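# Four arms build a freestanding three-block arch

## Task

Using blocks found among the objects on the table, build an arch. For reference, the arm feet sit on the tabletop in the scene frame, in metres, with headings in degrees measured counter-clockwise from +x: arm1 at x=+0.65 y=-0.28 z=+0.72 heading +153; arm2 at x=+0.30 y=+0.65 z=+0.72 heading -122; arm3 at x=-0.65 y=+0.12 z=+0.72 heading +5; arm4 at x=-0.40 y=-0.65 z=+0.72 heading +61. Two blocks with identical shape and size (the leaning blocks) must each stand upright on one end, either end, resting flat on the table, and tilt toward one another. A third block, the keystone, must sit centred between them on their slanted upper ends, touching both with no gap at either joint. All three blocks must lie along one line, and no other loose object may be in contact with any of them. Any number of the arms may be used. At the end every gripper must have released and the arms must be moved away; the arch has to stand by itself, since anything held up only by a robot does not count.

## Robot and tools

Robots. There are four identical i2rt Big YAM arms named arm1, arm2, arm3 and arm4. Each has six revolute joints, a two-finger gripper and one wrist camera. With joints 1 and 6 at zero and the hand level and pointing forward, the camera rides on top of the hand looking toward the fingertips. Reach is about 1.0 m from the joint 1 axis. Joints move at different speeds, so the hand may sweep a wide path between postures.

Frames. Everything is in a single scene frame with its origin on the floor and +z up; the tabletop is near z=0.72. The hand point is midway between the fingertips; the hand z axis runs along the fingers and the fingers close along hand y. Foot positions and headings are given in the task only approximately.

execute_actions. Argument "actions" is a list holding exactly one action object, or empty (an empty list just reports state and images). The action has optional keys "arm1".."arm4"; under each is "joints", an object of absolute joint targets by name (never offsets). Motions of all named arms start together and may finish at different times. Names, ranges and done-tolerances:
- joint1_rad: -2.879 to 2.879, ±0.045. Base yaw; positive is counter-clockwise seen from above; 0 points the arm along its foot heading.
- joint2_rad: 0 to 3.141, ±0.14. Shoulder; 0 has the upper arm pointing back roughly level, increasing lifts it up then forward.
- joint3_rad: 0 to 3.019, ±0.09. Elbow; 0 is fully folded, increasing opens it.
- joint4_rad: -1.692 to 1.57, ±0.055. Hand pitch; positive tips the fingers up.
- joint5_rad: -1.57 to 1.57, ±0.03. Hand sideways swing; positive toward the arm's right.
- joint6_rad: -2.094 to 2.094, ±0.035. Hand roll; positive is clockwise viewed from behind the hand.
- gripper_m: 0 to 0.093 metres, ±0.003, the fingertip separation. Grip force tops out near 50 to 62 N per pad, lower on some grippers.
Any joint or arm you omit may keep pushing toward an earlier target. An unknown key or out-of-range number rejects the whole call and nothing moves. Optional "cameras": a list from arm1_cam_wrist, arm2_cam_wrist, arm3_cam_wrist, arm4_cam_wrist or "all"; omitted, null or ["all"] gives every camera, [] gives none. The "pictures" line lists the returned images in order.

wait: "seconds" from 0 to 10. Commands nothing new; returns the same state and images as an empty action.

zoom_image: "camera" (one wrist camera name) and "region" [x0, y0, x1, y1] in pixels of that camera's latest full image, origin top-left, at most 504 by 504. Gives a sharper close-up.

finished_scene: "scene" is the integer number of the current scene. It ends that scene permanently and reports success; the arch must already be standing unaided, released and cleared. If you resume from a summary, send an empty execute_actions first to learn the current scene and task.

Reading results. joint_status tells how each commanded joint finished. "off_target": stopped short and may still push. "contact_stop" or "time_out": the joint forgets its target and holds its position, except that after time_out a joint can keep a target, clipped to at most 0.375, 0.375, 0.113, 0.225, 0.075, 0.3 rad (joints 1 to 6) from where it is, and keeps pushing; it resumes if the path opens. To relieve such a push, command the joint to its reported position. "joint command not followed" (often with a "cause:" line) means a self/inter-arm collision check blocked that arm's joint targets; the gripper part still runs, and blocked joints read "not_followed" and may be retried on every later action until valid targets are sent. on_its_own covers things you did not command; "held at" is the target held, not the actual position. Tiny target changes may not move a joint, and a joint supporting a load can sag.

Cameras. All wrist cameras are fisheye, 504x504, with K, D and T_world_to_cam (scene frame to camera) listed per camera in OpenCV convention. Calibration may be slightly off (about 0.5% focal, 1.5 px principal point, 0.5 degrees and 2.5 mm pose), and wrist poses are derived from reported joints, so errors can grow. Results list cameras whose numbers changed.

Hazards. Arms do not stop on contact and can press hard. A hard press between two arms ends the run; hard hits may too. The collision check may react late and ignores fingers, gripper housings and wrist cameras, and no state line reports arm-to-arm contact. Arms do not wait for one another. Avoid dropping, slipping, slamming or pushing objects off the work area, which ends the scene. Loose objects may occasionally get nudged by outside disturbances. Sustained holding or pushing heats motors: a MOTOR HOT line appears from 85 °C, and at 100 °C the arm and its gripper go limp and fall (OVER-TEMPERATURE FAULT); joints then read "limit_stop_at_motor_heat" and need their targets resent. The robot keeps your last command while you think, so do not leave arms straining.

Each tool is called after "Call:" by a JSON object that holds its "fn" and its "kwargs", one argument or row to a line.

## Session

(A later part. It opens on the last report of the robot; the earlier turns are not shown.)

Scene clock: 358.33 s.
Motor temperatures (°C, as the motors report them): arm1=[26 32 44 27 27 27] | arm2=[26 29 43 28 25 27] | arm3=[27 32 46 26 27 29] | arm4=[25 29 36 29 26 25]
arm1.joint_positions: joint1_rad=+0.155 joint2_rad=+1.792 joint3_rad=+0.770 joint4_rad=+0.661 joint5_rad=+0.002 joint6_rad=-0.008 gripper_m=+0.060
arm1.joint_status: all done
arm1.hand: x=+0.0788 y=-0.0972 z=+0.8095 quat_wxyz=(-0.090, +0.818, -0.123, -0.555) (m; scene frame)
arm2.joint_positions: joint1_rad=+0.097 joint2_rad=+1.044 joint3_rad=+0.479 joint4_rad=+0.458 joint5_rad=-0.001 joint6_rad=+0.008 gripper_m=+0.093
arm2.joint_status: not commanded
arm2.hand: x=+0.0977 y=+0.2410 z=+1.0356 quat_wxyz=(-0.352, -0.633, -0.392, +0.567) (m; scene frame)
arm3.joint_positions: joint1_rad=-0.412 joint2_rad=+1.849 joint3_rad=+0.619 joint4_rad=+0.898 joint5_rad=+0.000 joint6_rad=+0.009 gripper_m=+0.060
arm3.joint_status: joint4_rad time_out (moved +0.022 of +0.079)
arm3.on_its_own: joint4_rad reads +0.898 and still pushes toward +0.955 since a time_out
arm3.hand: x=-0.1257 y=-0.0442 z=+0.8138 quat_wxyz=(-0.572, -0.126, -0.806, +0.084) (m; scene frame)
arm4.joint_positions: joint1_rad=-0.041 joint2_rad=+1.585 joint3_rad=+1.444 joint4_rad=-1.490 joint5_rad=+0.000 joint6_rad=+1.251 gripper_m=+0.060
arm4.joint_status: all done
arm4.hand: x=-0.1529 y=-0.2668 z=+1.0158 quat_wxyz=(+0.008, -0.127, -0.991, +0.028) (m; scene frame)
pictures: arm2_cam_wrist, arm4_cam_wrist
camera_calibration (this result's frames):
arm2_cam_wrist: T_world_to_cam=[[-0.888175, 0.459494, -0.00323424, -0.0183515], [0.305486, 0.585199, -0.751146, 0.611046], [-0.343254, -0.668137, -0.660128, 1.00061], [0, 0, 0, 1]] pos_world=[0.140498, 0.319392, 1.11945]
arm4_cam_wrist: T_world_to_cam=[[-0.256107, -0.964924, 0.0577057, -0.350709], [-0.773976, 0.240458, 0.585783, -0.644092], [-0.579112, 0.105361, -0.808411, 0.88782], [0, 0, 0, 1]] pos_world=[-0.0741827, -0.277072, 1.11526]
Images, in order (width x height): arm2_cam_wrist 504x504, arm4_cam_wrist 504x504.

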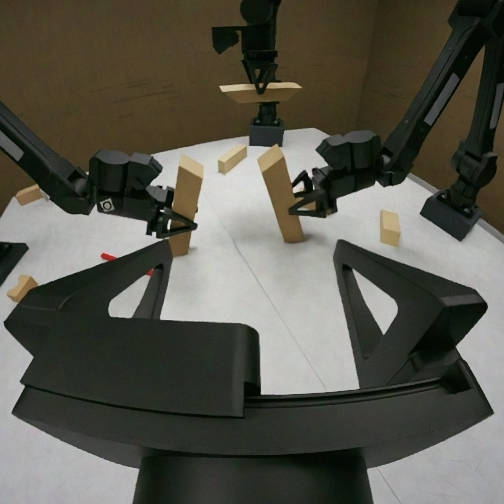

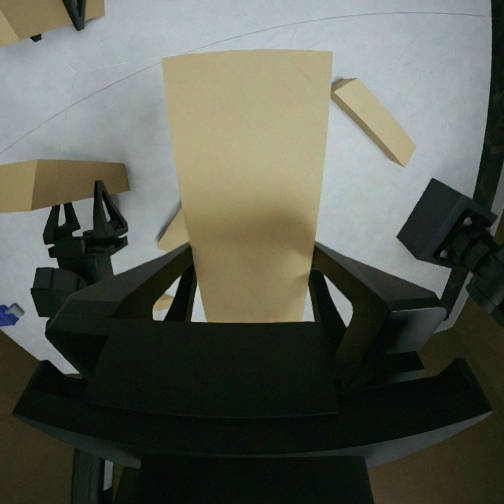

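Call:
{"fn": "execute_actions", "kwargs": {
  "actions": [
    {"arm4":{"joints":{"joint2_rad":1.85,"joint3_rad":2.45,"joint4_rad":-1.6}}}
  ],
  "cameras": []
}}

Call:
{"fn": "execute_actions", "kwargs": {
  "actions": [
    {"arm4":{"joints":{"joint2_rad":2.23,"joint4_rad":-1.69}}}
  ],
  "cameras": ["arm2_cam_wrist","arm4_cam_wrist"]
}}

Scene clock: 368.87 s.
Motor temperatures (°C, as the motors report them): arm1=[26 32 44 27 27 27] | arm2=[26 29 43 28 25 27] | arm3=[27 32 46 26 27 29] | arm4=[25 29 37 29 26 25]
arm1.joint_positions: joint1_rad=+0.155 joint2_rad=+1.792 joint3_rad=+0.770 joint4_rad=+0.661 joint5_rad=+0.002 joint6_rad=-0.008 gripper_m=+0.060
arm1.joint_status: not commanded
arm1.hand: x=+0.0788 y=-0.0972 z=+0.8095 quat_wxyz=(-0.090, +0.818, -0.123, -0.555) (m; scene frame)
arm2.joint_positions: joint1_rad=+0.097 joint2_rad=+1.044 joint3_rad=+0.479 joint4_rad=+0.458 joint5_rad=-0.001 joint6_rad=+0.008 gripper_m=+0.093
arm2.joint_status: not commanded
arm2.hand: x=+0.0977 y=+0.2410 z=+1.0356 quat_wxyz=(-0.352, -0.633, -0.392, +0.567) (m; scene frame)
arm3.joint_positions: joint1_rad=-0.412 joint2_rad=+1.849 joint3_rad=+0.619 joint4_rad=+0.898 joint5_rad=+0.000 joint6_rad=+0.009 gripper_m=+0.060
arm3.joint_status: not commanded
arm3.on_its_own: joint4_rad reads +0.898 and still pushes toward +0.955 since a time_out
arm3.hand: x=-0.1257 y=-0.0442 z=+0.8138 quat_wxyz=(-0.572, -0.126, -0.806, +0.084) (m; scene frame)
arm4.joint_positions: joint1_rad=-0.041 joint2_rad=+1.858 joint3_rad=+2.405 joint4_rad=-1.599 joint5_rad=+0.000 joint6_rad=+1.252 gripper_m=+0.060
arm4.joint_status: all done
arm4.hand: x=-0.0557 y=-0.1117 z=+1.2673 quat_wxyz=(-0.116, -0.122, -0.958, -0.231) (m; scene frame)
pictures: none
No camera images: the call's "cameras" was empty. Leave "cameras" out to get every camera's image.

Scene clock: 370.33 s.
Motor temperatures (°C, as the motors report them): arm1=[26 32 44 27 27 27] | arm2=[26 29 43 28 25 27] | arm3=[27 32 46 26 27 29] | arm4=[25 29 37 29 26 25]
arm1.joint_positions: joint1_rad=+0.155 joint2_rad=+1.792 joint3_rad=+0.770 joint4_rad=+0.661 joint5_rad=+0.002 joint6_rad=-0.008 gripper_m=+0.060
arm1.joint_status: not commanded
arm1.hand: x=+0.0788 y=-0.0972 z=+0.8095 quat_wxyz=(-0.090, +0.818, -0.123, -0.555) (m; scene frame)
arm2.joint_positions: joint1_rad=+0.097 joint2_rad=+1.044 joint3_rad=+0.479 joint4_rad=+0.458 joint5_rad=-0.001 joint6_rad=+0.008 gripper_m=+0.093
arm2.joint_status: not commanded
arm2.hand: x=+0.0977 y=+0.2410 z=+1.0356 quat_wxyz=(-0.352, -0.633, -0.392, +0.567) (m; scene frame)
arm3.joint_positions: joint1_rad=-0.412 joint2_rad=+1.853 joint3_rad=+0.618 joint4_rad=+0.902 joint5_rad=+0.001 joint6_rad=+0.005 gripper_m=+0.060
arm3.joint_status: not commanded
arm3.hand: x=-0.1261 y=-0.0441 z=+0.8122 quat_wxyz=(-0.571, -0.125, -0.807, +0.085) (m; scene frame)
arm4.joint_positions: joint1_rad=-0.043 joint2_rad=+2.279 joint3_rad=+2.414 joint4_rad=-1.685 joint5_rad=-0.002 joint6_rad=+1.253 gripper_m=+0.060
arm4.joint_status: all done
joint sent to its limit — the command would take arm4.joint4_rad past its lower limit, so that joint was sent only as far as its limit.
arm4.hand: x=-0.0187 y=-0.0618 z=+0.9872 quat_wxyz=(-0.009, -0.129, -0.992, -0.009) (m; scene frame)
pictures: arm2_cam_wrist, arm4_cam_wrist
camera_calibration (this result's frames):
arm2_cam_wrist: T_world_to_cam=[[-0.888175, 0.459494, -0.00323424, -0.0183515], [0.305486, 0.585199, -0.751146, 0.611046], [-0.343254, -0.668137, -0.660128, 1.00061], [0, 0, 0, 1]] pos_world=[0.140498, 0.319392, 1.11945]
arm4_cam_wrist: T_world_to_cam=[[-0.26018, -0.96535, -0.0201661, -0.0401014], [-0.797829, 0.203172, 0.567618, -0.5576], [-0.543853, 0.163772, -0.823045, 0.93951], [0, 0, 0, 1]] pos_world=[0.0556518, -0.0792881, 1.08895]
Images, in order (width x height): arm2_cam_wrist 504x504, arm4_cam_wrist 504x504.

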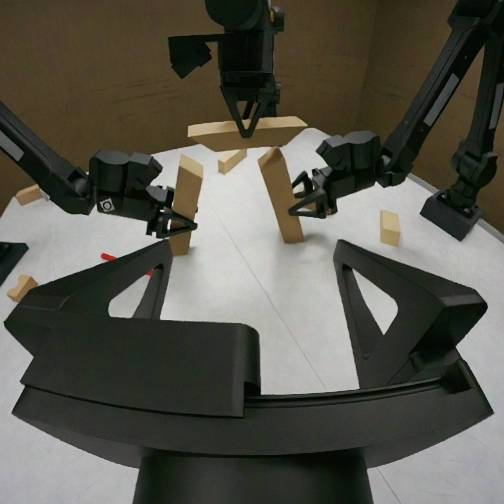

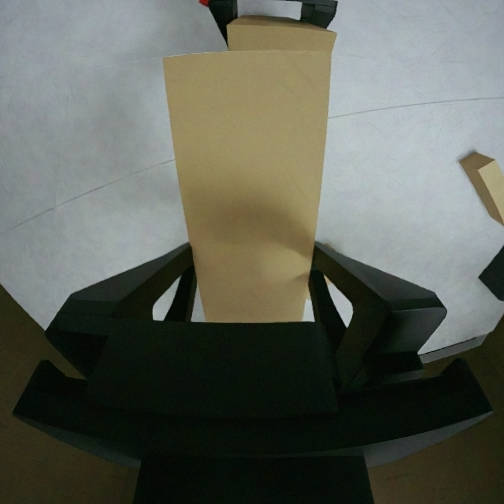

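Call:
{"fn": "zoom_image", "kwargs": {
  "camera": "arm2_cam_wrist",
  "region": [150, 80, 330, 260]
}}

Region (150, 80, 330, 260) of arm2_cam_wrist's 504x504 image, scaled by 2.800, with more detail than that image has.

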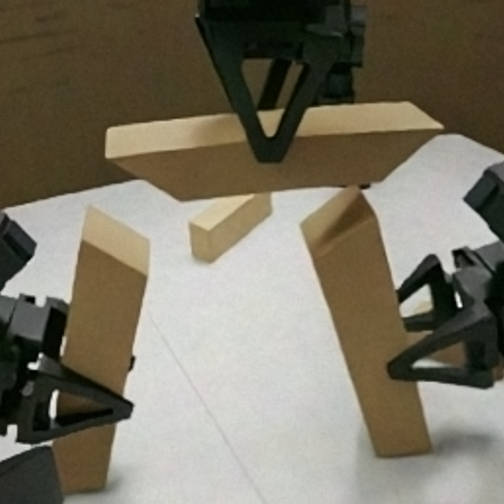

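Call:
{"fn": "execute_actions", "kwargs": {
  "actions": [
    {"arm1":{"joints":{"joint2_rad":1.70,"joint3_rad":0.735,"joint4_rad":0.66}},"arm3":{"joints":{"joint2_rad":1.76,"joint3_rad":0.585,"joint4_rad":0.90}},"arm4":{"joints":{"joint2_rad":2.2,"joint3_rad":2.37}}}
  ],
  "cameras": []
}}

Call:
{"fn": "execute_actions", "kwargs": {
  "actions": [
    {"arm1":{"joints":{"joint2_rad":1.75,"joint4_rad":0.73}},"arm3":{"joints":{"joint2_rad":1.815,"joint4_rad":0.98}}}
  ],
  "cameras": ["arm2_cam_wrist"]
}}

Call:
{"fn": "zoom_image", "kwargs": {
  "camera": "arm2_cam_wrist",
  "region": [150, 80, 330, 260]
}}

Scene clock: 393.13 s.
Motor temperatures (°C, as the motors report them): arm1=[26 32 43 27 27 27] | arm2=[26 29 43 28 25 27] | arm3=[27 32 45 26 27 29] | arm4=[25 32 37 28 26 25]
arm1.joint_positions: joint1_rad=+0.155 joint2_rad=+1.739 joint3_rad=+0.717 joint4_rad=+0.650 joint5_rad=+0.002 joint6_rad=-0.008 gripper_m=+0.060
arm1.joint_status: all done
arm1.hand: x=+0.0976 y=-0.1032 z=+0.8146 quat_wxyz=(-0.090, +0.821, -0.123, -0.550) (m; scene frame)
arm2.joint_positions: joint1_rad=+0.097 joint2_rad=+1.044 joint3_rad=+0.479 joint4_rad=+0.458 joint5_rad=-0.001 joint6_rad=+0.008 gripper_m=+0.093
arm2.joint_status: not commanded
arm2.hand: x=+0.0977 y=+0.2410 z=+1.0356 quat_wxyz=(-0.352, -0.633, -0.392, +0.567) (m; scene frame)
arm3.joint_positions: joint1_rad=-0.412 joint2_rad=+1.794 joint3_rad=+0.570 joint4_rad=+0.890 joint5_rad=+0.001 joint6_rad=+0.005 gripper_m=+0.060
arm3.joint_status: all done
arm3.hand: x=-0.1421 y=-0.0392 z=+0.8230 quat_wxyz=(-0.571, -0.125, -0.807, +0.085) (m; scene frame)
arm4.joint_positions: joint1_rad=-0.043 joint2_rad=+2.256 joint3_rad=+2.365 joint4_rad=-1.685 joint5_rad=-0.002 joint6_rad=+1.253 gripper_m=+0.060
arm4.joint_status: all done
arm4.hand: x=-0.0245 y=-0.0708 z=+0.9844 quat_wxyz=(-0.004, -0.129, -0.992, +0.002) (m; scene frame)
pictures: none
No camera images: the call's "cameras" was empty. Leave "cameras" out to get every camera's image.

Scene clock: 394.90 s.
Motor temperatures (°C, as the motors report them): arm1=[26 32 43 27 27 27] | arm2=[26 29 43 28 25 27] | arm3=[27 32 45 26 27 29] | arm4=[25 32 37 28 26 25]
arm1.joint_positions: joint1_rad=+0.155 joint2_rad=+1.771 joint3_rad=+0.717 joint4_rad=+0.686 joint5_rad=+0.002 joint6_rad=-0.007 gripper_m=+0.060
arm1.joint_status: all done
arm1.hand: x=+0.0964 y=-0.1028 z=+0.8054 quat_wxyz=(-0.089, +0.819, -0.124, -0.553) (m; scene frame)
arm2.joint_positions: joint1_rad=+0.097 joint2_rad=+1.044 joint3_rad=+0.479 joint4_rad=+0.458 joint5_rad=-0.001 joint6_rad=+0.008 gripper_m=+0.093
arm2.joint_status: not commanded
arm2.hand: x=+0.0977 y=+0.2410 z=+1.0356 quat_wxyz=(-0.352, -0.633, -0.392, +0.567) (m; scene frame)
arm3.joint_positions: joint1_rad=-0.412 joint2_rad=+1.828 joint3_rad=+0.570 joint4_rad=+0.923 joint5_rad=+0.001 joint6_rad=+0.005 gripper_m=+0.060
arm3.joint_status: joint4_rad time_out (moved +0.033 of +0.090); the others done
arm3.on_its_own: joint4_rad reads +0.923 and still pushes toward +0.980 since a time_out
arm3.hand: x=-0.1425 y=-0.0390 z=+0.8133 quat_wxyz=(-0.571, -0.125, -0.807, +0.085) (m; scene frame)
arm4.joint_positions: joint1_rad=-0.043 joint2_rad=+2.256 joint3_rad=+2.365 joint4_rad=-1.685 joint5_rad=-0.002 joint6_rad=+1.253 gripper_m=+0.060
arm4.joint_status: not commanded
arm4.hand: x=-0.0245 y=-0.0708 z=+0.9844 quat_wxyz=(-0.004, -0.129, -0.992, +0.002) (m; scene frame)
pictures: arm2_cam_wrist
camera_calibration (this result's frames):
arm2_cam_wrist: T_world_to_cam=[[-0.888175, 0.459494, -0.00323424, -0.0183515], [0.305486, 0.585199, -0.751146, 0.611046], [-0.343254, -0.668137, -0.660128, 1.00061], [0, 0, 0, 1]] pos_world=[0.140498, 0.319392, 1.11945]
Images, in order (width x height): arm2_cam_wrist 504x504.

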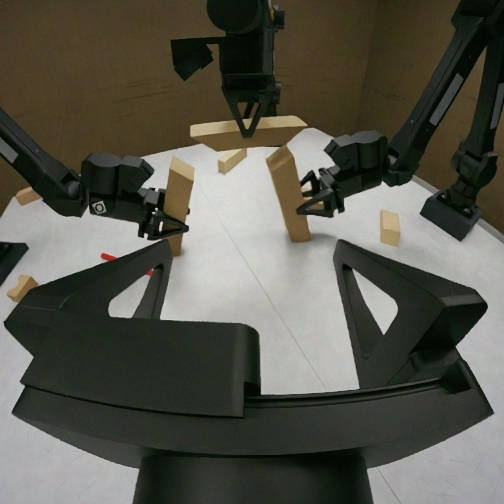

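Region (150, 80, 330, 260) of arm2_cam_wrist's 504x504 image, scaled by 2.800, with more detail than that image has.

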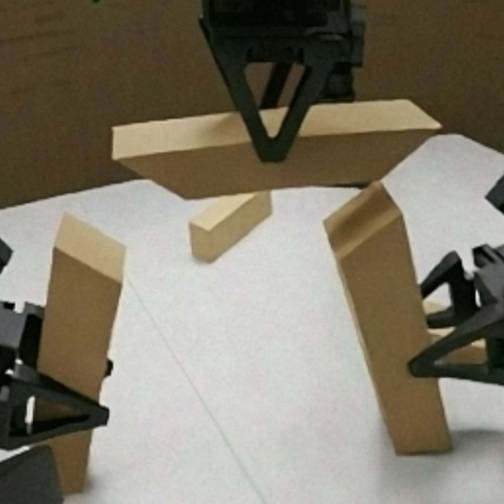

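Call:
{"fn": "execute_actions", "kwargs": {
  "actions": [
    {"arm1":{"joints":{"joint2_rad":1.72,"joint3_rad":0.785,"joint4_rad":0.66}}}
  ],
  "cameras": []
}}

Call:
{"fn": "execute_actions", "kwargs": {
  "actions": [
    {"arm1":{"joints":{"joint2_rad":1.77,"joint4_rad":0.72}},"arm4":{"joints":{"joint2_rad":2.27,"joint3_rad":2.33,"joint4_rad":-1.62}}}
  ],
  "cameras": ["arm2_cam_wrist"]
}}

Call:
{"fn": "zoom_image", "kwargs": {
  "camera": "arm2_cam_wrist",
  "region": [150, 80, 330, 260]
}}

Scene clock: 405.40 s.
Motor temperatures (°C, as the motors report them): arm1=[26 32 42 27 27 27] | arm2=[26 29 43 28 25 27] | arm3=[27 32 44 26 27 29] | arm4=[25 33 36 28 26 25]
arm1.joint_positions: joint1_rad=+0.155 joint2_rad=+1.766 joint3_rad=+0.726 joint4_rad=+0.654 joint5_rad=+0.002 joint6_rad=-0.007 gripper_m=+0.060
arm1.joint_status: all done
arm1.hand: x=+0.0954 y=-0.1025 z=+0.8044 quat_wxyz=(-0.088, +0.824, -0.125, -0.545) (m; scene frame)
arm2.joint_positions: joint1_rad=+0.097 joint2_rad=+1.044 joint3_rad=+0.479 joint4_rad=+0.458 joint5_rad=-0.001 joint6_rad=+0.008 gripper_m=+0.093
arm2.joint_status: not commanded
arm2.hand: x=+0.0977 y=+0.2410 z=+1.0356 quat_wxyz=(-0.352, -0.633, -0.392, +0.567) (m; scene frame)
arm3.joint_positions: joint1_rad=-0.412 joint2_rad=+1.828 joint3_rad=+0.570 joint4_rad=+0.923 joint5_rad=+0.001 joint6_rad=+0.005 gripper_m=+0.060
arm3.joint_status: not commanded
arm3.on_its_own: joint4_rad reads +0.923 and still pushes toward +0.980 since a time_out
arm3.hand: x=-0.1425 y=-0.0390 z=+0.8133 quat_wxyz=(-0.571, -0.125, -0.807, +0.085) (m; scene frame)
arm4.joint_positions: joint1_rad=-0.043 joint2_rad=+2.256 joint3_rad=+2.365 joint4_rad=-1.685 joint5_rad=-0.002 joint6_rad=+1.253 gripper_m=+0.060
arm4.joint_status: not commanded
arm4.hand: x=-0.0245 y=-0.0708 z=+0.9844 quat_wxyz=(-0.004, -0.129, -0.992, +0.002) (m; scene frame)
pictures: none
No camera images: the call's "cameras" was empty. Leave "cameras" out to get every camera's image.

Scene clock: 406.10 s.
Motor temperatures (°C, as the motors report them): arm1=[26 32 42 27 27 27] | arm2=[26 29 43 28 25 27] | arm3=[27 32 44 26 27 29] | arm4=[25 33 36 28 26 25]
arm1.joint_positions: joint1_rad=+0.155 joint2_rad=+1.779 joint3_rad=+0.731 joint4_rad=+0.678 joint5_rad=+0.002 joint6_rad=-0.006 gripper_m=+0.060
arm1.joint_status: all done
arm1.hand: x=+0.0919 y=-0.1014 z=+0.8049 quat_wxyz=(-0.089, +0.820, -0.124, -0.552) (m; scene frame)
arm2.joint_positions: joint1_rad=+0.097 joint2_rad=+1.044 joint3_rad=+0.479 joint4_rad=+0.458 joint5_rad=-0.001 joint6_rad=+0.008 gripper_m=+0.093
arm2.joint_status: not commanded
arm2.hand: x=+0.0977 y=+0.2410 z=+1.0356 quat_wxyz=(-0.352, -0.633, -0.392, +0.567) (m; scene frame)
arm3.joint_positions: joint1_rad=-0.412 joint2_rad=+1.828 joint3_rad=+0.570 joint4_rad=+0.923 joint5_rad=+0.001 joint6_rad=+0.005 gripper_m=+0.060
arm3.joint_status: not commanded
arm3.on_its_own: joint4_rad reads +0.923 and still pushes toward +0.980 since a time_out
arm3.hand: x=-0.1425 y=-0.0390 z=+0.8133 quat_wxyz=(-0.571, -0.125, -0.807, +0.085) (m; scene frame)
arm4.joint_positions: joint1_rad=-0.043 joint2_rad=+2.263 joint3_rad=+2.322 joint4_rad=-1.630 joint5_rad=-0.002 joint6_rad=+1.253 gripper_m=+0.060
arm4.joint_status: all done
arm4.hand: x=-0.0218 y=-0.0671 z=+0.9630 quat_wxyz=(-0.005, -0.129, -0.992, +0.000) (m; scene frame)
pictures: arm2_cam_wrist
camera_calibration (this result's frames):
arm2_cam_wrist: T_world_to_cam=[[-0.888175, 0.459494, -0.00323424, -0.0183515], [0.305486, 0.585199, -0.751146, 0.611046], [-0.343254, -0.668137, -0.660128, 1.00061], [0, 0, 0, 1]] pos_world=[0.140498, 0.319392, 1.11945]
Images, in order (width x height): arm2_cam_wrist 504x504.

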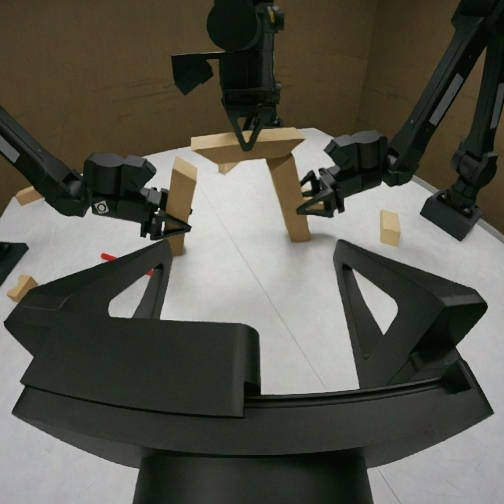

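Region (150, 80, 330, 260) of arm2_cam_wrist's 504x504 image, scaled by 2.800, with more detail than that image has.

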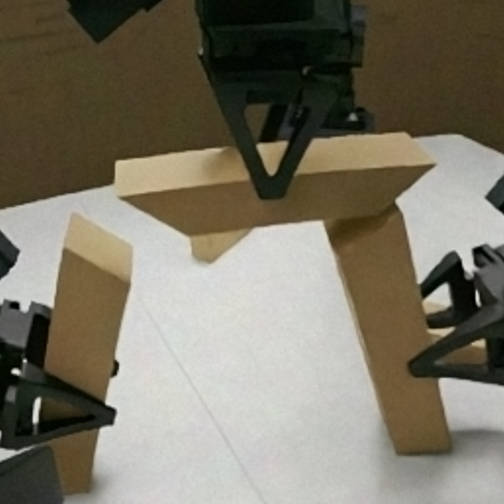

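Call:
{"fn": "execute_actions", "kwargs": {
  "actions": [
    {"arm1":{"joints":{"joint2_rad":1.74,"joint3_rad":0.83,"joint4_rad":0.64}}}
  ],
  "cameras": ["arm2_cam_wrist"]
}}

Scene clock: 412.43 s.
Motor temperatures (°C, as the motors report them): arm1=[26 32 42 27 27 27] | arm2=[26 29 43 28 25 27] | arm3=[27 32 44 26 27 29] | arm4=[25 32 36 28 26 25]
arm1.joint_positions: joint1_rad=+0.155 joint2_rad=+1.779 joint3_rad=+0.774 joint4_rad=+0.631 joint5_rad=+0.002 joint6_rad=-0.006 gripper_m=+0.060
arm1.joint_status: all done
arm1.hand: x=+0.0791 y=-0.0973 z=+0.8119 quat_wxyz=(-0.089, +0.821, -0.124, -0.550) (m; scene frame)
arm2.joint_positions: joint1_rad=+0.097 joint2_rad=+1.044 joint3_rad=+0.479 joint4_rad=+0.458 joint5_rad=-0.001 joint6_rad=+0.008 gripper_m=+0.093
arm2.joint_status: not commanded
arm2.hand: x=+0.0977 y=+0.2410 z=+1.0356 quat_wxyz=(-0.352, -0.633, -0.392, +0.567) (m; scene frame)
arm3.joint_positions: joint1_rad=-0.412 joint2_rad=+1.828 joint3_rad=+0.570 joint4_rad=+0.923 joint5_rad=+0.001 joint6_rad=+0.005 gripper_m=+0.060
arm3.joint_status: not commanded
arm3.on_its_own: joint4_rad reads +0.923 and still pushes toward +0.980 since a time_out
arm3.hand: x=-0.1425 y=-0.0390 z=+0.8133 quat_wxyz=(-0.571, -0.125, -0.807, +0.085) (m; scene frame)
arm4.joint_positions: joint1_rad=-0.043 joint2_rad=+2.263 joint3_rad=+2.322 joint4_rad=-1.630 joint5_rad=-0.002 joint6_rad=+1.253 gripper_m=+0.060
arm4.joint_status: not commanded
arm4.hand: x=-0.0218 y=-0.0671 z=+0.9630 quat_wxyz=(-0.005, -0.129, -0.992, +0.000) (m; scene frame)
pictures: arm2_cam_wrist
camera_calibration (this result's frames):
arm2_cam_wrist: T_world_to_cam=[[-0.888175, 0.459494, -0.00323424, -0.0183515], [0.305486, 0.585199, -0.751146, 0.611046], [-0.343254, -0.668137, -0.660128, 1.00061], [0, 0, 0, 1]] pos_world=[0.140498, 0.319392, 1.11945]
Images, in order (width x height): arm2_cam_wrist 504x504.

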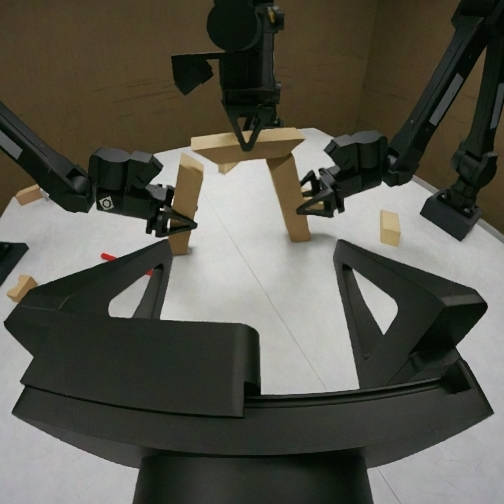

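Call:
{"fn": "execute_actions", "kwargs": {
  "actions": [
    {"arm1":{"joints":{"joint2_rad":1.80,"joint4_rad":0.72}}}
  ],
  "cameras": ["arm2_cam_wrist"]
}}

Call:
{"fn": "zoom_image", "kwargs": {
  "camera": "arm2_cam_wrist",
  "region": [150, 80, 330, 260]
}}

Scene clock: 416.93 s.
Motor temperatures (°C, as the motors report them): arm1=[26 32 42 27 27 27] | arm2=[26 29 43 28 25 27] | arm3=[27 32 43 26 27 29] | arm4=[25 32 36 28 26 25]
arm1.joint_positions: joint1_rad=+0.155 joint2_rad=+1.810 joint3_rad=+0.778 joint4_rad=+0.680 joint5_rad=+0.001 joint6_rad=-0.004 gripper_m=+0.060
arm1.joint_status: all done
arm1.hand: x=+0.0753 y=-0.0962 z=+0.8065 quat_wxyz=(-0.089, +0.815, -0.125, -0.559) (m; scene frame)
arm2.joint_positions: joint1_rad=+0.097 joint2_rad=+1.044 joint3_rad=+0.479 joint4_rad=+0.458 joint5_rad=-0.001 joint6_rad=+0.008 gripper_m=+0.093
arm2.joint_status: not commanded
arm2.hand: x=+0.0977 y=+0.2410 z=+1.0356 quat_wxyz=(-0.352, -0.633, -0.392, +0.567) (m; scene frame)
arm3.joint_positions: joint1_rad=-0.412 joint2_rad=+1.828 joint3_rad=+0.570 joint4_rad=+0.923 joint5_rad=+0.001 joint6_rad=+0.005 gripper_m=+0.060
arm3.joint_status: not commanded
arm3.on_its_own: joint4_rad reads +0.923 and still pushes toward +0.980 since a time_out
arm3.hand: x=-0.1425 y=-0.0390 z=+0.8133 quat_wxyz=(-0.571, -0.125, -0.807, +0.085) (m; scene frame)
arm4.joint_positions: joint1_rad=-0.043 joint2_rad=+2.263 joint3_rad=+2.322 joint4_rad=-1.630 joint5_rad=-0.002 joint6_rad=+1.253 gripper_m=+0.060
arm4.joint_status: not commanded
arm4.hand: x=-0.0218 y=-0.0671 z=+0.9630 quat_wxyz=(-0.005, -0.129, -0.992, +0.000) (m; scene frame)
pictures: arm2_cam_wrist
camera_calibration (this result's frames):
arm2_cam_wrist: T_world_to_cam=[[-0.888175, 0.459494, -0.00323424, -0.0183515], [0.305486, 0.585199, -0.751146, 0.611046], [-0.343254, -0.668137, -0.660128, 1.00061], [0, 0, 0, 1]] pos_world=[0.140498, 0.319392, 1.11945]
Images, in order (width x height): arm2_cam_wrist 504x504.

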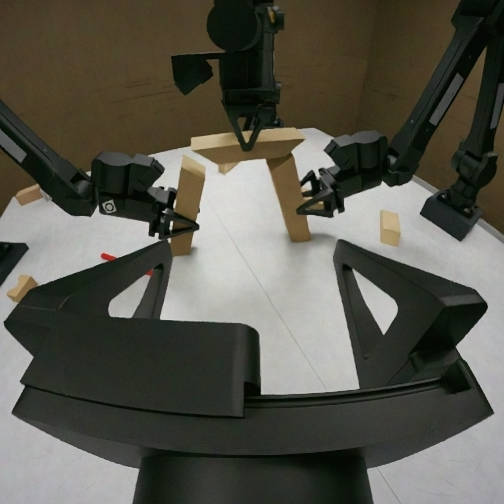

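Region (150, 80, 330, 260) of arm2_cam_wrist's 504x504 image, scaled by 2.800, with more detail than that image has.

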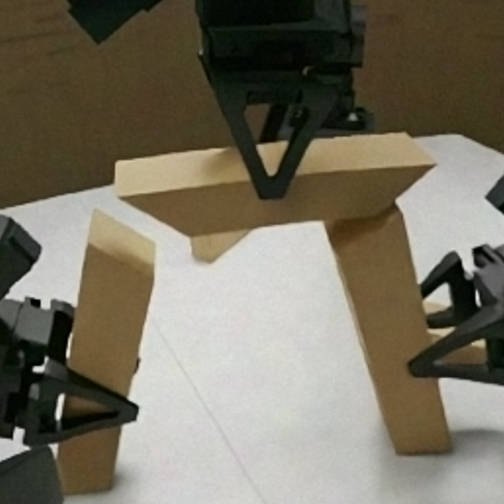

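Call:
{"fn": "execute_actions", "kwargs": {
  "actions": [
    {"arm4":{"joints":{"joint3_rad":2.29,"joint4_rad":-1.6}}}
  ]
}}

Call:
{"fn": "zoom_image", "kwargs": {
  "camera": "arm2_cam_wrist",
  "region": [150, 80, 330, 260]
}}

Scene clock: 427.47 s.
Motor temperatures (°C, as the motors report them): arm1=[26 32 43 27 27 27] | arm2=[26 29 43 28 25 27] | arm3=[27 32 43 26 27 29] | arm4=[25 32 36 28 26 25]
arm1.joint_positions: joint1_rad=+0.155 joint2_rad=+1.810 joint3_rad=+0.778 joint4_rad=+0.680 joint5_rad=+0.001 joint6_rad=-0.004 gripper_m=+0.060
arm1.joint_status: not commanded
arm1.hand: x=+0.0753 y=-0.0962 z=+0.8065 quat_wxyz=(-0.089, +0.815, -0.125, -0.559) (m; scene frame)
arm2.joint_positions: joint1_rad=+0.097 joint2_rad=+1.044 joint3_rad=+0.479 joint4_rad=+0.458 joint5_rad=-0.001 joint6_rad=+0.008 gripper_m=+0.093
arm2.joint_status: not commanded
arm2.hand: x=+0.0977 y=+0.2410 z=+1.0356 quat_wxyz=(-0.352, -0.633, -0.392, +0.567) (m; scene frame)
arm3.joint_positions: joint1_rad=-0.412 joint2_rad=+1.831 joint3_rad=+0.565 joint4_rad=+0.923 joint5_rad=+0.001 joint6_rad=+0.004 gripper_m=+0.060
arm3.joint_status: not commanded
arm3.on_its_own: joint4_rad reads +0.923 and still pushes toward +0.980 since a time_out
arm3.hand: x=-0.1448 y=-0.0384 z=+0.8099 quat_wxyz=(-0.567, -0.125, -0.810, +0.085) (m; scene frame)
arm4.joint_positions: joint1_rad=-0.044 joint2_rad=+2.263 joint3_rad=+2.286 joint4_rad=-1.607 joint5_rad=-0.001 joint6_rad=+1.256 gripper_m=+0.060
arm4.joint_status: all done
arm4.hand: x=-0.0223 y=-0.0699 z=+0.9491 quat_wxyz=(-0.002, -0.131, -0.991, +0.006) (m; scene frame)
pictures: arm1_cam_wrist, arm2_cam_wrist, arm3_cam_wrist, arm4_cam_wrist
camera_calibration (this result's frames):
arm1_cam_wrist: T_world_to_cam=[[0.304708, 0.952446, -0.000442355, 0.0683084], [0.799515, -0.256034, -0.543344, 0.354757], [-0.517619, 0.165207, -0.83951, 0.856951], [0, 0, 0, 1]] pos_world=[0.139126, -0.115805, 0.912204]
arm2_cam_wrist: T_world_to_cam=[[-0.888175, 0.459494, -0.00323424, -0.0183515], [0.305486, 0.585199, -0.751146, 0.611046], [-0.343254, -0.668137, -0.660128, 1.00061], [0, 0, 0, 1]] pos_world=[0.140498, 0.319392, 1.11945]
arm3_cam_wrist: T_world_to_cam=[[-0.299194, -0.954177, -0.00544957, -0.0777629], [-0.794786, 0.252367, -0.55193, 0.34255], [0.528014, -0.160803, -0.833873, 0.869035], [0, 0, 0, 1]] pos_world=[-0.209875, -0.0209044, 0.913304]
arm4_cam_wrist: T_world_to_cam=[[-0.263908, -0.964463, 0.0128252, -0.0809832], [-0.78687, 0.222964, 0.575433, -0.543004], [-0.557843, 0.141769, -0.817749, 0.900633], [0, 0, 0, 1]] pos_world=[0.0537668, -0.0847169, 1.04999]
Images, in order (width x height): arm1_cam_wrist 504x504, arm2_cam_wrist 504x504, arm3_cam_wrist 504x504, arm4_cam_wrist 504x504.

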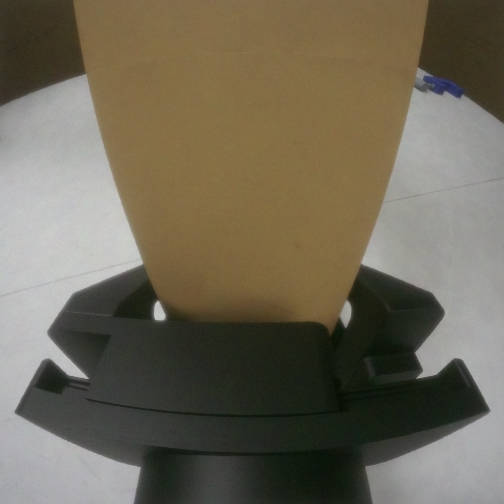

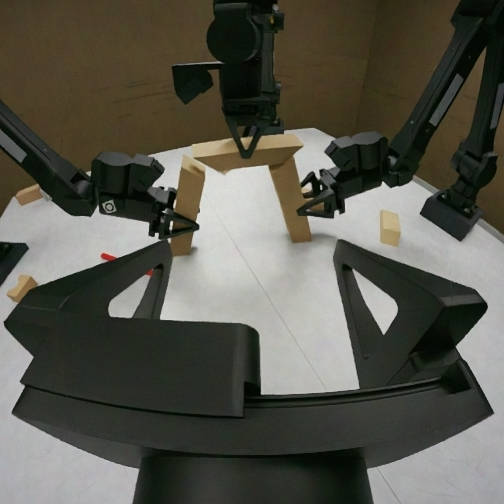

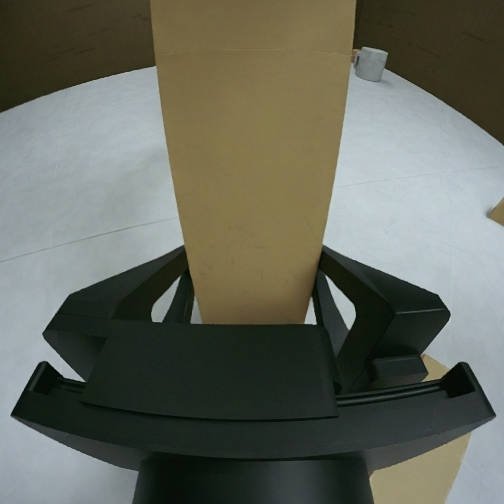

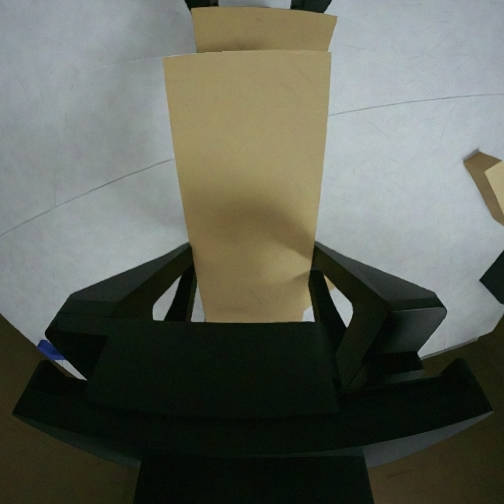

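Region (150, 80, 330, 260) of arm2_cam_wrist's 504x504 image, scaled by 2.800, with more detail than that image has.

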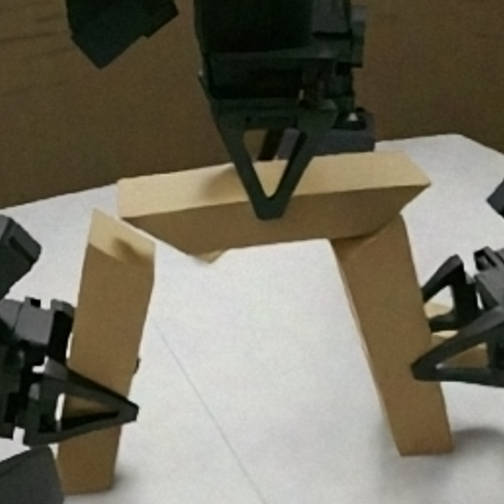

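Call:
{"fn": "execute_actions", "kwargs": {
  "actions": [
    {"arm4":{"joints":{"joint3_rad":2.33,"joint4_rad":-1.63}}}
  ],
  "cameras": []
}}

Call:
{"fn": "execute_actions", "kwargs": {
  "actions": [
    {"arm4":{"joints":{"joint1_rad":-0.075,"joint6_rad":1.235}}}
  ],
  "cameras": []
}}

Call:
{"fn": "execute_actions", "kwargs": {
  "actions": [
    {"arm4":{"joints":{"joint3_rad":2.285,"joint4_rad":-1.6}}}
  ],
  "cameras": ["arm2_cam_wrist","arm4_cam_wrist"]
}}

Call:
{"fn": "zoom_image", "kwargs": {
  "camera": "arm2_cam_wrist",
  "region": [150, 80, 330, 260]
}}

Scene clock: 442.57 s.
Motor temperatures (°C, as the motors report them): arm1=[26 32 43 27 27 27] | arm2=[26 29 43 28 25 27] | arm3=[27 32 43 26 27 29] | arm4=[25 32 35 28 26 25]
arm1.joint_positions: joint1_rad=+0.155 joint2_rad=+1.810 joint3_rad=+0.778 joint4_rad=+0.680 joint5_rad=+0.001 joint6_rad=-0.004 gripper_m=+0.060
arm1.joint_status: not commanded
arm1.hand: x=+0.0753 y=-0.0962 z=+0.8065 quat_wxyz=(-0.089, +0.815, -0.125, -0.559) (m; scene frame)
arm2.joint_positions: joint1_rad=+0.097 joint2_rad=+1.044 joint3_rad=+0.479 joint4_rad=+0.458 joint5_rad=-0.001 joint6_rad=+0.008 gripper_m=+0.093
arm2.joint_status: not commanded
arm2.hand: x=+0.0977 y=+0.2410 z=+1.0356 quat_wxyz=(-0.352, -0.633, -0.392, +0.567) (m; scene frame)
arm3.joint_positions: joint1_rad=-0.412 joint2_rad=+1.831 joint3_rad=+0.565 joint4_rad=+0.923 joint5_rad=+0.001 joint6_rad=+0.004 gripper_m=+0.060
arm3.joint_status: not commanded
arm3.on_its_own: joint4_rad reads +0.923 and still pushes toward +0.980 since a time_out
arm3.hand: x=-0.1448 y=-0.0384 z=+0.8099 quat_wxyz=(-0.567, -0.125, -0.810, +0.085) (m; scene frame)
arm4.joint_positions: joint1_rad=-0.045 joint2_rad=+2.263 joint3_rad=+2.286 joint4_rad=-1.617 joint5_rad=-0.001 joint6_rad=+1.256 gripper_m=+0.060
arm4.joint_status: all done
arm4.hand: x=-0.0235 y=-0.0722 z=+0.9491 quat_wxyz=(+0.000, -0.131, -0.991, +0.011) (m; scene frame)
pictures: none
No camera images: the call's "cameras" was empty. Leave "cameras" out to get every camera's image.

Scene clock: 443.33 s.
Motor temperatures (°C, as the motors report them): arm1=[26 32 43 27 27 27] | arm2=[26 29 43 28 25 27] | arm3=[27 32 43 26 27 29] | arm4=[25 32 36 28 26 25]
arm1.joint_positions: joint1_rad=+0.155 joint2_rad=+1.810 joint3_rad=+0.778 joint4_rad=+0.680 joint5_rad=+0.001 joint6_rad=-0.004 gripper_m=+0.060
arm1.joint_status: not commanded
arm1.hand: x=+0.0753 y=-0.0962 z=+0.8065 quat_wxyz=(-0.089, +0.815, -0.125, -0.559) (m; scene frame)
arm2.joint_positions: joint1_rad=+0.097 joint2_rad=+1.044 joint3_rad=+0.479 joint4_rad=+0.458 joint5_rad=-0.001 joint6_rad=+0.008 gripper_m=+0.093
arm2.joint_status: not commanded
arm2.hand: x=+0.0977 y=+0.2410 z=+1.0356 quat_wxyz=(-0.352, -0.633, -0.392, +0.567) (m; scene frame)
arm3.joint_positions: joint1_rad=-0.412 joint2_rad=+1.831 joint3_rad=+0.565 joint4_rad=+0.923 joint5_rad=+0.001 joint6_rad=+0.004 gripper_m=+0.060
arm3.joint_status: not commanded
arm3.on_its_own: joint4_rad reads +0.923 and still pushes toward +0.980 since a time_out
arm3.hand: x=-0.1448 y=-0.0384 z=+0.8100 quat_wxyz=(-0.567, -0.125, -0.809, +0.085) (m; scene frame)
arm4.joint_positions: joint1_rad=-0.075 joint2_rad=+2.263 joint3_rad=+2.286 joint4_rad=-1.621 joint5_rad=-0.001 joint6_rad=+1.245 gripper_m=+0.060
arm4.joint_status: all done
arm4.hand: x=-0.0067 y=-0.0845 z=+0.9494 quat_wxyz=(+0.001, -0.140, -0.990, +0.012) (m; scene frame)
pictures: none
No camera images: the call's "cameras" was empty. Leave "cameras" out to get every camera's image.

Scene clock: 444.00 s.
Motor temperatures (°C, as the motors report them): arm1=[26 32 43 27 27 27] | arm2=[26 29 43 28 25 27] | arm3=[27 32 43 26 27 29] | arm4=[25 32 36 28 26 25]
arm1.joint_positions: joint1_rad=+0.155 joint2_rad=+1.810 joint3_rad=+0.778 joint4_rad=+0.680 joint5_rad=+0.001 joint6_rad=-0.004 gripper_m=+0.060
arm1.joint_status: not commanded
arm1.hand: x=+0.0753 y=-0.0962 z=+0.8065 quat_wxyz=(-0.089, +0.815, -0.125, -0.559) (m; scene frame)
arm2.joint_positions: joint1_rad=+0.097 joint2_rad=+1.044 joint3_rad=+0.479 joint4_rad=+0.458 joint5_rad=-0.001 joint6_rad=+0.008 gripper_m=+0.093
arm2.joint_status: not commanded
arm2.hand: x=+0.0977 y=+0.2410 z=+1.0356 quat_wxyz=(-0.352, -0.633, -0.392, +0.567) (m; scene frame)
arm3.joint_positions: joint1_rad=-0.412 joint2_rad=+1.831 joint3_rad=+0.565 joint4_rad=+0.923 joint5_rad=+0.001 joint6_rad=+0.004 gripper_m=+0.060
arm3.joint_status: not commanded
arm3.on_its_own: joint4_rad reads +0.923 and still pushes toward +0.980 since a time_out
arm3.hand: x=-0.1448 y=-0.0384 z=+0.8100 quat_wxyz=(-0.567, -0.125, -0.809, +0.085) (m; scene frame)
arm4.joint_positions: joint1_rad=-0.075 joint2_rad=+2.263 joint3_rad=+2.280 joint4_rad=-1.610 joint5_rad=-0.001 joint6_rad=+1.244 gripper_m=+0.060
arm4.joint_status: all done
arm4.hand: x=-0.0058 y=-0.0833 z=+0.9473 quat_wxyz=(+0.000, -0.140, -0.990, +0.010) (m; scene frame)
pictures: arm2_cam_wrist, arm4_cam_wrist
camera_calibration (this result's frames):
arm2_cam_wrist: T_world_to_cam=[[-0.888175, 0.459494, -0.00323424, -0.0183515], [0.305486, 0.585199, -0.751146, 0.611046], [-0.343254, -0.668137, -0.660128, 1.00061], [0, 0, 0, 1]] pos_world=[0.140498, 0.319392, 1.11945]
arm4_cam_wrist: T_world_to_cam=[[-0.282256, -0.959127, 0.0201596, -0.0961699], [-0.779778, 0.241616, 0.577553, -0.526413], [-0.558818, 0.147298, -0.816104, 0.909168], [0, 0, 0, 1]] pos_world=[0.0704295, -0.098968, 1.04795]
Images, in order (width x height): arm2_cam_wrist 504x504, arm4_cam_wrist 504x504.

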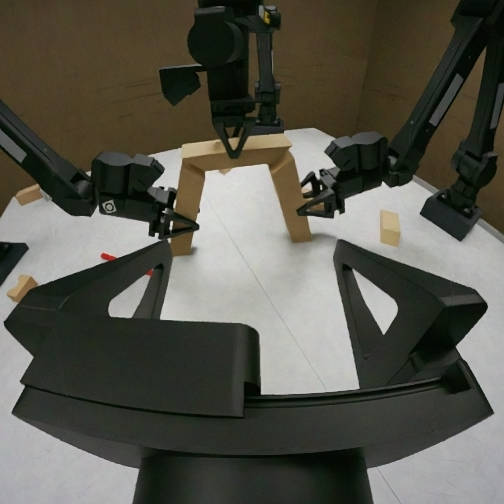

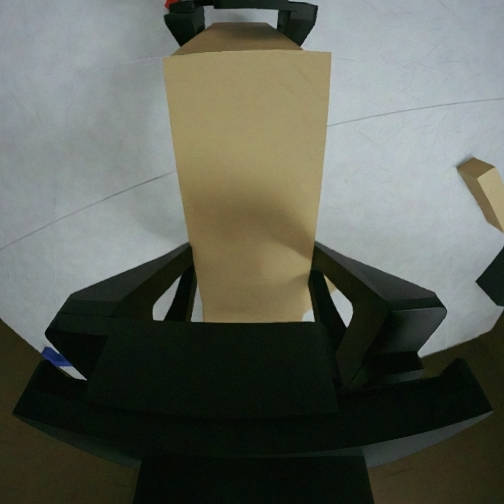

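Region (150, 80, 330, 260) of arm2_cam_wrist's 504x504 image, scaled by 2.800, with more detail than that image has.

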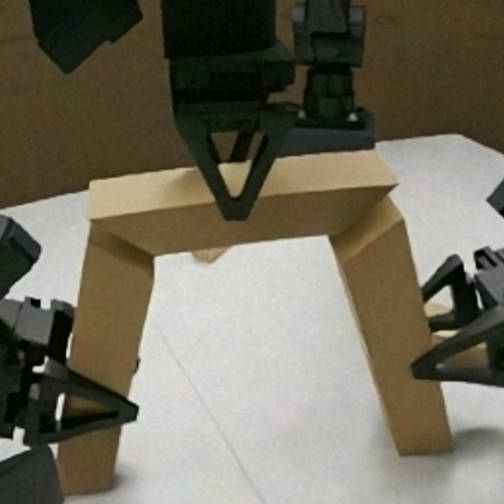

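Call:
{"fn": "execute_actions", "kwargs": {
  "actions": [
    {"arm4":{"joints":{"gripper_m":0.093}}}
  ],
  "cameras": []
}}

Call:
{"fn": "execute_actions", "kwargs": {
  "actions": [
    {"arm4":{"joints":{"joint2_rad":2.05,"joint3_rad":2.33,"joint4_rad":-1.65}}}
  ],
  "cameras": ["arm2_cam_wrist","arm4_cam_wrist"]
}}

Call:
{"fn": "zoom_image", "kwargs": {
  "camera": "arm2_cam_wrist",
  "region": [160, 110, 320, 270]
}}

Scene clock: 448.67 s.
Motor temperatures (°C, as the motors report them): arm1=[26 32 43 27 27 27] | arm2=[26 29 43 28 25 27] | arm3=[27 32 43 26 27 29] | arm4=[25 32 35 28 26 25]
arm1.joint_positions: joint1_rad=+0.155 joint2_rad=+1.810 joint3_rad=+0.778 joint4_rad=+0.680 joint5_rad=+0.000 joint6_rad=-0.004 gripper_m=+0.060
arm1.joint_status: not commanded
arm1.hand: x=+0.0753 y=-0.0963 z=+0.8063 quat_wxyz=(-0.089, +0.815, -0.124, -0.559) (m; scene frame)
arm2.joint_positions: joint1_rad=+0.097 joint2_rad=+1.044 joint3_rad=+0.479 joint4_rad=+0.458 joint5_rad=-0.001 joint6_rad=+0.008 gripper_m=+0.093
arm2.joint_status: not commanded
arm2.hand: x=+0.0977 y=+0.2410 z=+1.0356 quat_wxyz=(-0.352, -0.633, -0.392, +0.567) (m; scene frame)
arm3.joint_positions: joint1_rad=-0.412 joint2_rad=+1.833 joint3_rad=+0.563 joint4_rad=+0.923 joint5_rad=+0.000 joint6_rad=+0.003 gripper_m=+0.060
arm3.joint_status: not commanded
arm3.on_its_own: joint4_rad reads +0.923 and still pushes toward +0.980 since a time_out
arm3.hand: x=-0.1459 y=-0.0379 z=+0.8084 quat_wxyz=(-0.566, -0.124, -0.811, +0.085) (m; scene frame)
arm4.joint_positions: joint1_rad=-0.075 joint2_rad=+2.263 joint3_rad=+2.280 joint4_rad=-1.610 joint5_rad=-0.001 joint6_rad=+1.244 gripper_m=+0.093
arm4.joint_status: all done
arm4.hand: x=-0.0058 y=-0.0833 z=+0.9473 quat_wxyz=(+0.000, -0.140, -0.990, +0.010) (m; scene frame)
pictures: none
No camera images: the call's "cameras" was empty. Leave "cameras" out to get every camera's image.

Scene clock: 449.90 s.
Motor temperatures (°C, as the motors report them): arm1=[26 32 43 27 27 27] | arm2=[26 29 43 28 25 27] | arm3=[27 32 43 26 27 29] | arm4=[25 32 36 28 26 25]
arm1.joint_positions: joint1_rad=+0.155 joint2_rad=+1.810 joint3_rad=+0.778 joint4_rad=+0.680 joint5_rad=+0.000 joint6_rad=-0.004 gripper_m=+0.060
arm1.joint_status: not commanded
arm1.hand: x=+0.0753 y=-0.0963 z=+0.8063 quat_wxyz=(-0.089, +0.815, -0.124, -0.559) (m; scene frame)
arm2.joint_positions: joint1_rad=+0.097 joint2_rad=+1.044 joint3_rad=+0.479 joint4_rad=+0.458 joint5_rad=-0.001 joint6_rad=+0.008 gripper_m=+0.093
arm2.joint_status: not commanded
arm2.hand: x=+0.0977 y=+0.2410 z=+1.0356 quat_wxyz=(-0.352, -0.633, -0.392, +0.567) (m; scene frame)
arm3.joint_positions: joint1_rad=-0.412 joint2_rad=+1.833 joint3_rad=+0.563 joint4_rad=+0.923 joint5_rad=+0.000 joint6_rad=+0.003 gripper_m=+0.060
arm3.joint_status: not commanded
arm3.on_its_own: joint4_rad reads +0.923 and still pushes toward +0.980 since a time_out
arm3.hand: x=-0.1459 y=-0.0379 z=+0.8084 quat_wxyz=(-0.566, -0.124, -0.811, +0.085) (m; scene frame)
arm4.joint_positions: joint1_rad=-0.075 joint2_rad=+2.025 joint3_rad=+2.307 joint4_rad=-1.642 joint5_rad=-0.001 joint6_rad=+1.243 gripper_m=+0.093
arm4.joint_status: all done
arm4.hand: x=-0.0219 y=-0.1035 z=+1.1148 quat_wxyz=(-0.053, -0.138, -0.985, -0.094) (m; scene frame)
pictures: arm2_cam_wrist, arm4_cam_wrist
camera_calibration (this result's frames):
arm2_cam_wrist: T_world_to_cam=[[-0.888175, 0.459494, -0.00323424, -0.0183515], [0.305486, 0.585199, -0.751146, 0.611046], [-0.343254, -0.668137, -0.660128, 1.00061], [0, 0, 0, 1]] pos_world=[0.140498, 0.319392, 1.11945]
arm4_cam_wrist: T_world_to_cam=[[-0.267278, -0.942779, -0.199324, 0.123313], [-0.852738, 0.135074, 0.504571, -0.562124], [-0.448776, 0.304832, -0.840046, 1.08529], [0, 0, 0, 1]] pos_world=[0.040668, -0.138647, 1.21991]
Images, in order (width x height): arm2_cam_wrist 504x504, arm4_cam_wrist 504x504.

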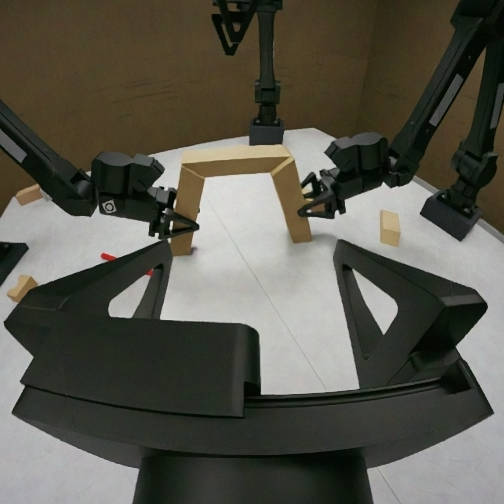

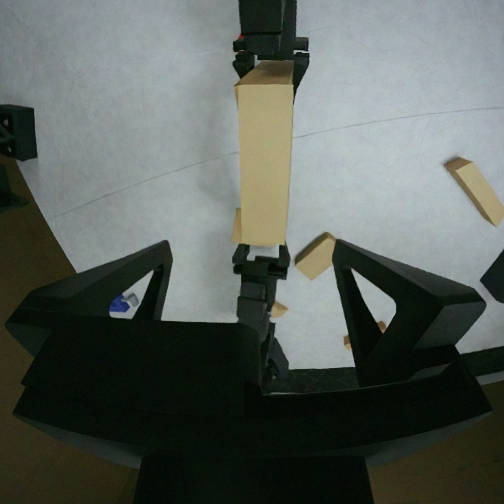

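Region (160, 110, 320, 270) of arm2_cam_wrist's 504x504 image, scaled by 3.150, with more detail than that image has.

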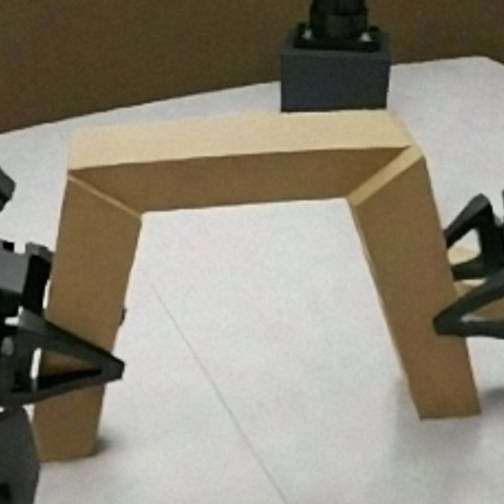

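Call:
{"fn": "zoom_image", "kwargs": {
  "camera": "arm4_cam_wrist",
  "region": [190, 40, 340, 290]
}}

Region (190, 40, 340, 290) of arm4_cam_wrist's 504x504 image, scaled by 2.016, with more detail than that image has; it fills the left 302 columns of this view, and the rest is white.

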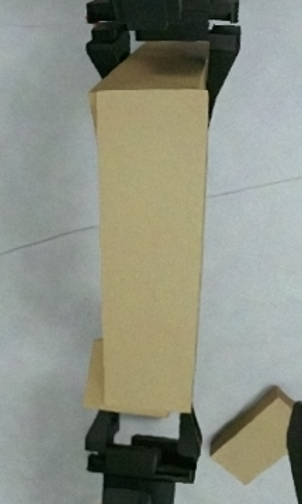

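Call:
{"fn": "execute_actions", "kwargs": {
  "actions": [
    {"arm4":{"joints":{"joint2_rad":2.21,"joint3_rad":2.35,"joint4_rad":-1.62,"joint6_rad":1.28}}}
  ],
  "cameras": []
}}

Scene clock: 470.97 s.
Motor temperatures (°C, as the motors report them): arm1=[26 32 43 27 27 27] | arm2=[26 29 43 28 25 27] | arm3=[27 32 43 26 27 29] | arm4=[25 32 36 28 26 25]
arm1.joint_positions: joint1_rad=+0.155 joint2_rad=+1.810 joint3_rad=+0.778 joint4_rad=+0.680 joint5_rad=+0.000 joint6_rad=-0.004 gripper_m=+0.060
arm1.joint_status: not commanded
arm1.hand: x=+0.0753 y=-0.0963 z=+0.8063 quat_wxyz=(-0.089, +0.815, -0.124, -0.559) (m; scene frame)
arm2.joint_positions: joint1_rad=+0.097 joint2_rad=+1.044 joint3_rad=+0.479 joint4_rad=+0.458 joint5_rad=-0.001 joint6_rad=+0.008 gripper_m=+0.093
arm2.joint_status: not commanded
arm2.hand: x=+0.0977 y=+0.2410 z=+1.0356 quat_wxyz=(-0.352, -0.633, -0.392, +0.567) (m; scene frame)
arm3.joint_positions: joint1_rad=-0.412 joint2_rad=+1.833 joint3_rad=+0.563 joint4_rad=+0.923 joint5_rad=+0.000 joint6_rad=+0.003 gripper_m=+0.060
arm3.joint_status: not commanded
arm3.on_its_own: joint4_rad reads +0.923 and still pushes toward +0.980 since a time_out
arm3.hand: x=-0.1459 y=-0.0379 z=+0.8084 quat_wxyz=(-0.566, -0.124, -0.811, +0.085) (m; scene frame)
arm4.joint_positions: joint1_rad=-0.075 joint2_rad=+2.226 joint3_rad=+2.320 joint4_rad=-1.630 joint5_rad=-0.001 joint6_rad=+1.271 gripper_m=+0.093
arm4.joint_status: all done
arm4.hand: x=-0.0046 y=-0.0809 z=+0.9876 quat_wxyz=(-0.013, -0.153, -0.988, -0.016) (m; scene frame)
pictures: none
No camera images: the call's "cameras" was empty. Leave "cameras" out to get every camera's image.

Call:
{"fn": "execute_actions", "kwargs": {
  "actions": [
    {"arm4":{"joints":{"joint2_rad":2.265,"joint4_rad":-1.60}}}
  ],
  "cameras": ["arm2_cam_wrist"]
}}

Scene clock: 474.37 s.
Motor temperatures (°C, as the motors report them): arm1=[26 32 43 27 27 27] | arm2=[26 29 43 28 25 27] | arm3=[27 32 43 26 27 29] | arm4=[25 32 36 28 26 25]
arm1.joint_positions: joint1_rad=+0.155 joint2_rad=+1.810 joint3_rad=+0.778 joint4_rad=+0.680 joint5_rad=+0.000 joint6_rad=-0.004 gripper_m=+0.060
arm1.joint_status: not commanded
arm1.hand: x=+0.0753 y=-0.0963 z=+0.8063 quat_wxyz=(-0.089, +0.815, -0.124, -0.559) (m; scene frame)
arm2.joint_positions: joint1_rad=+0.097 joint2_rad=+1.044 joint3_rad=+0.479 joint4_rad=+0.458 joint5_rad=-0.001 joint6_rad=+0.008 gripper_m=+0.093
arm2.joint_status: not commanded
arm2.hand: x=+0.0977 y=+0.2410 z=+1.0356 quat_wxyz=(-0.352, -0.633, -0.392, +0.567) (m; scene frame)
arm3.joint_positions: joint1_rad=-0.412 joint2_rad=+1.833 joint3_rad=+0.563 joint4_rad=+0.923 joint5_rad=+0.000 joint6_rad=+0.003 gripper_m=+0.060
arm3.joint_status: not commanded
arm3.on_its_own: joint4_rad reads +0.923 and still pushes toward +0.980 since a time_out
arm3.hand: x=-0.1459 y=-0.0379 z=+0.8084 quat_wxyz=(-0.566, -0.124, -0.811, +0.085) (m; scene frame)
arm4.joint_positions: joint1_rad=-0.075 joint2_rad=+2.230 joint3_rad=+2.320 joint4_rad=-1.611 joint5_rad=-0.001 joint6_rad=+1.271 gripper_m=+0.093
arm4.joint_status: all done
arm4.hand: x=-0.0019 y=-0.0770 z=+0.9849 quat_wxyz=(-0.016, -0.153, -0.988, -0.022) (m; scene frame)
pictures: arm2_cam_wrist
camera_calibration (this result's frames):
arm2_cam_wrist: T_world_to_cam=[[-0.888175, 0.459494, -0.00323424, -0.0183515], [0.305486, 0.585199, -0.751146, 0.611046], [-0.343254, -0.668137, -0.660128, 1.00061], [0, 0, 0, 1]] pos_world=[0.140498, 0.319392, 1.11945]
Images, in order (width x height): arm2_cam_wrist 504x504.

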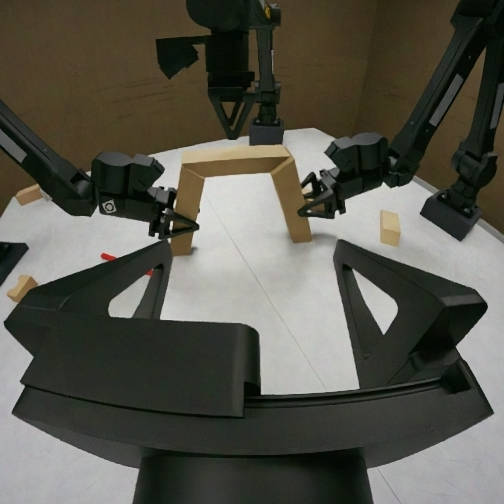

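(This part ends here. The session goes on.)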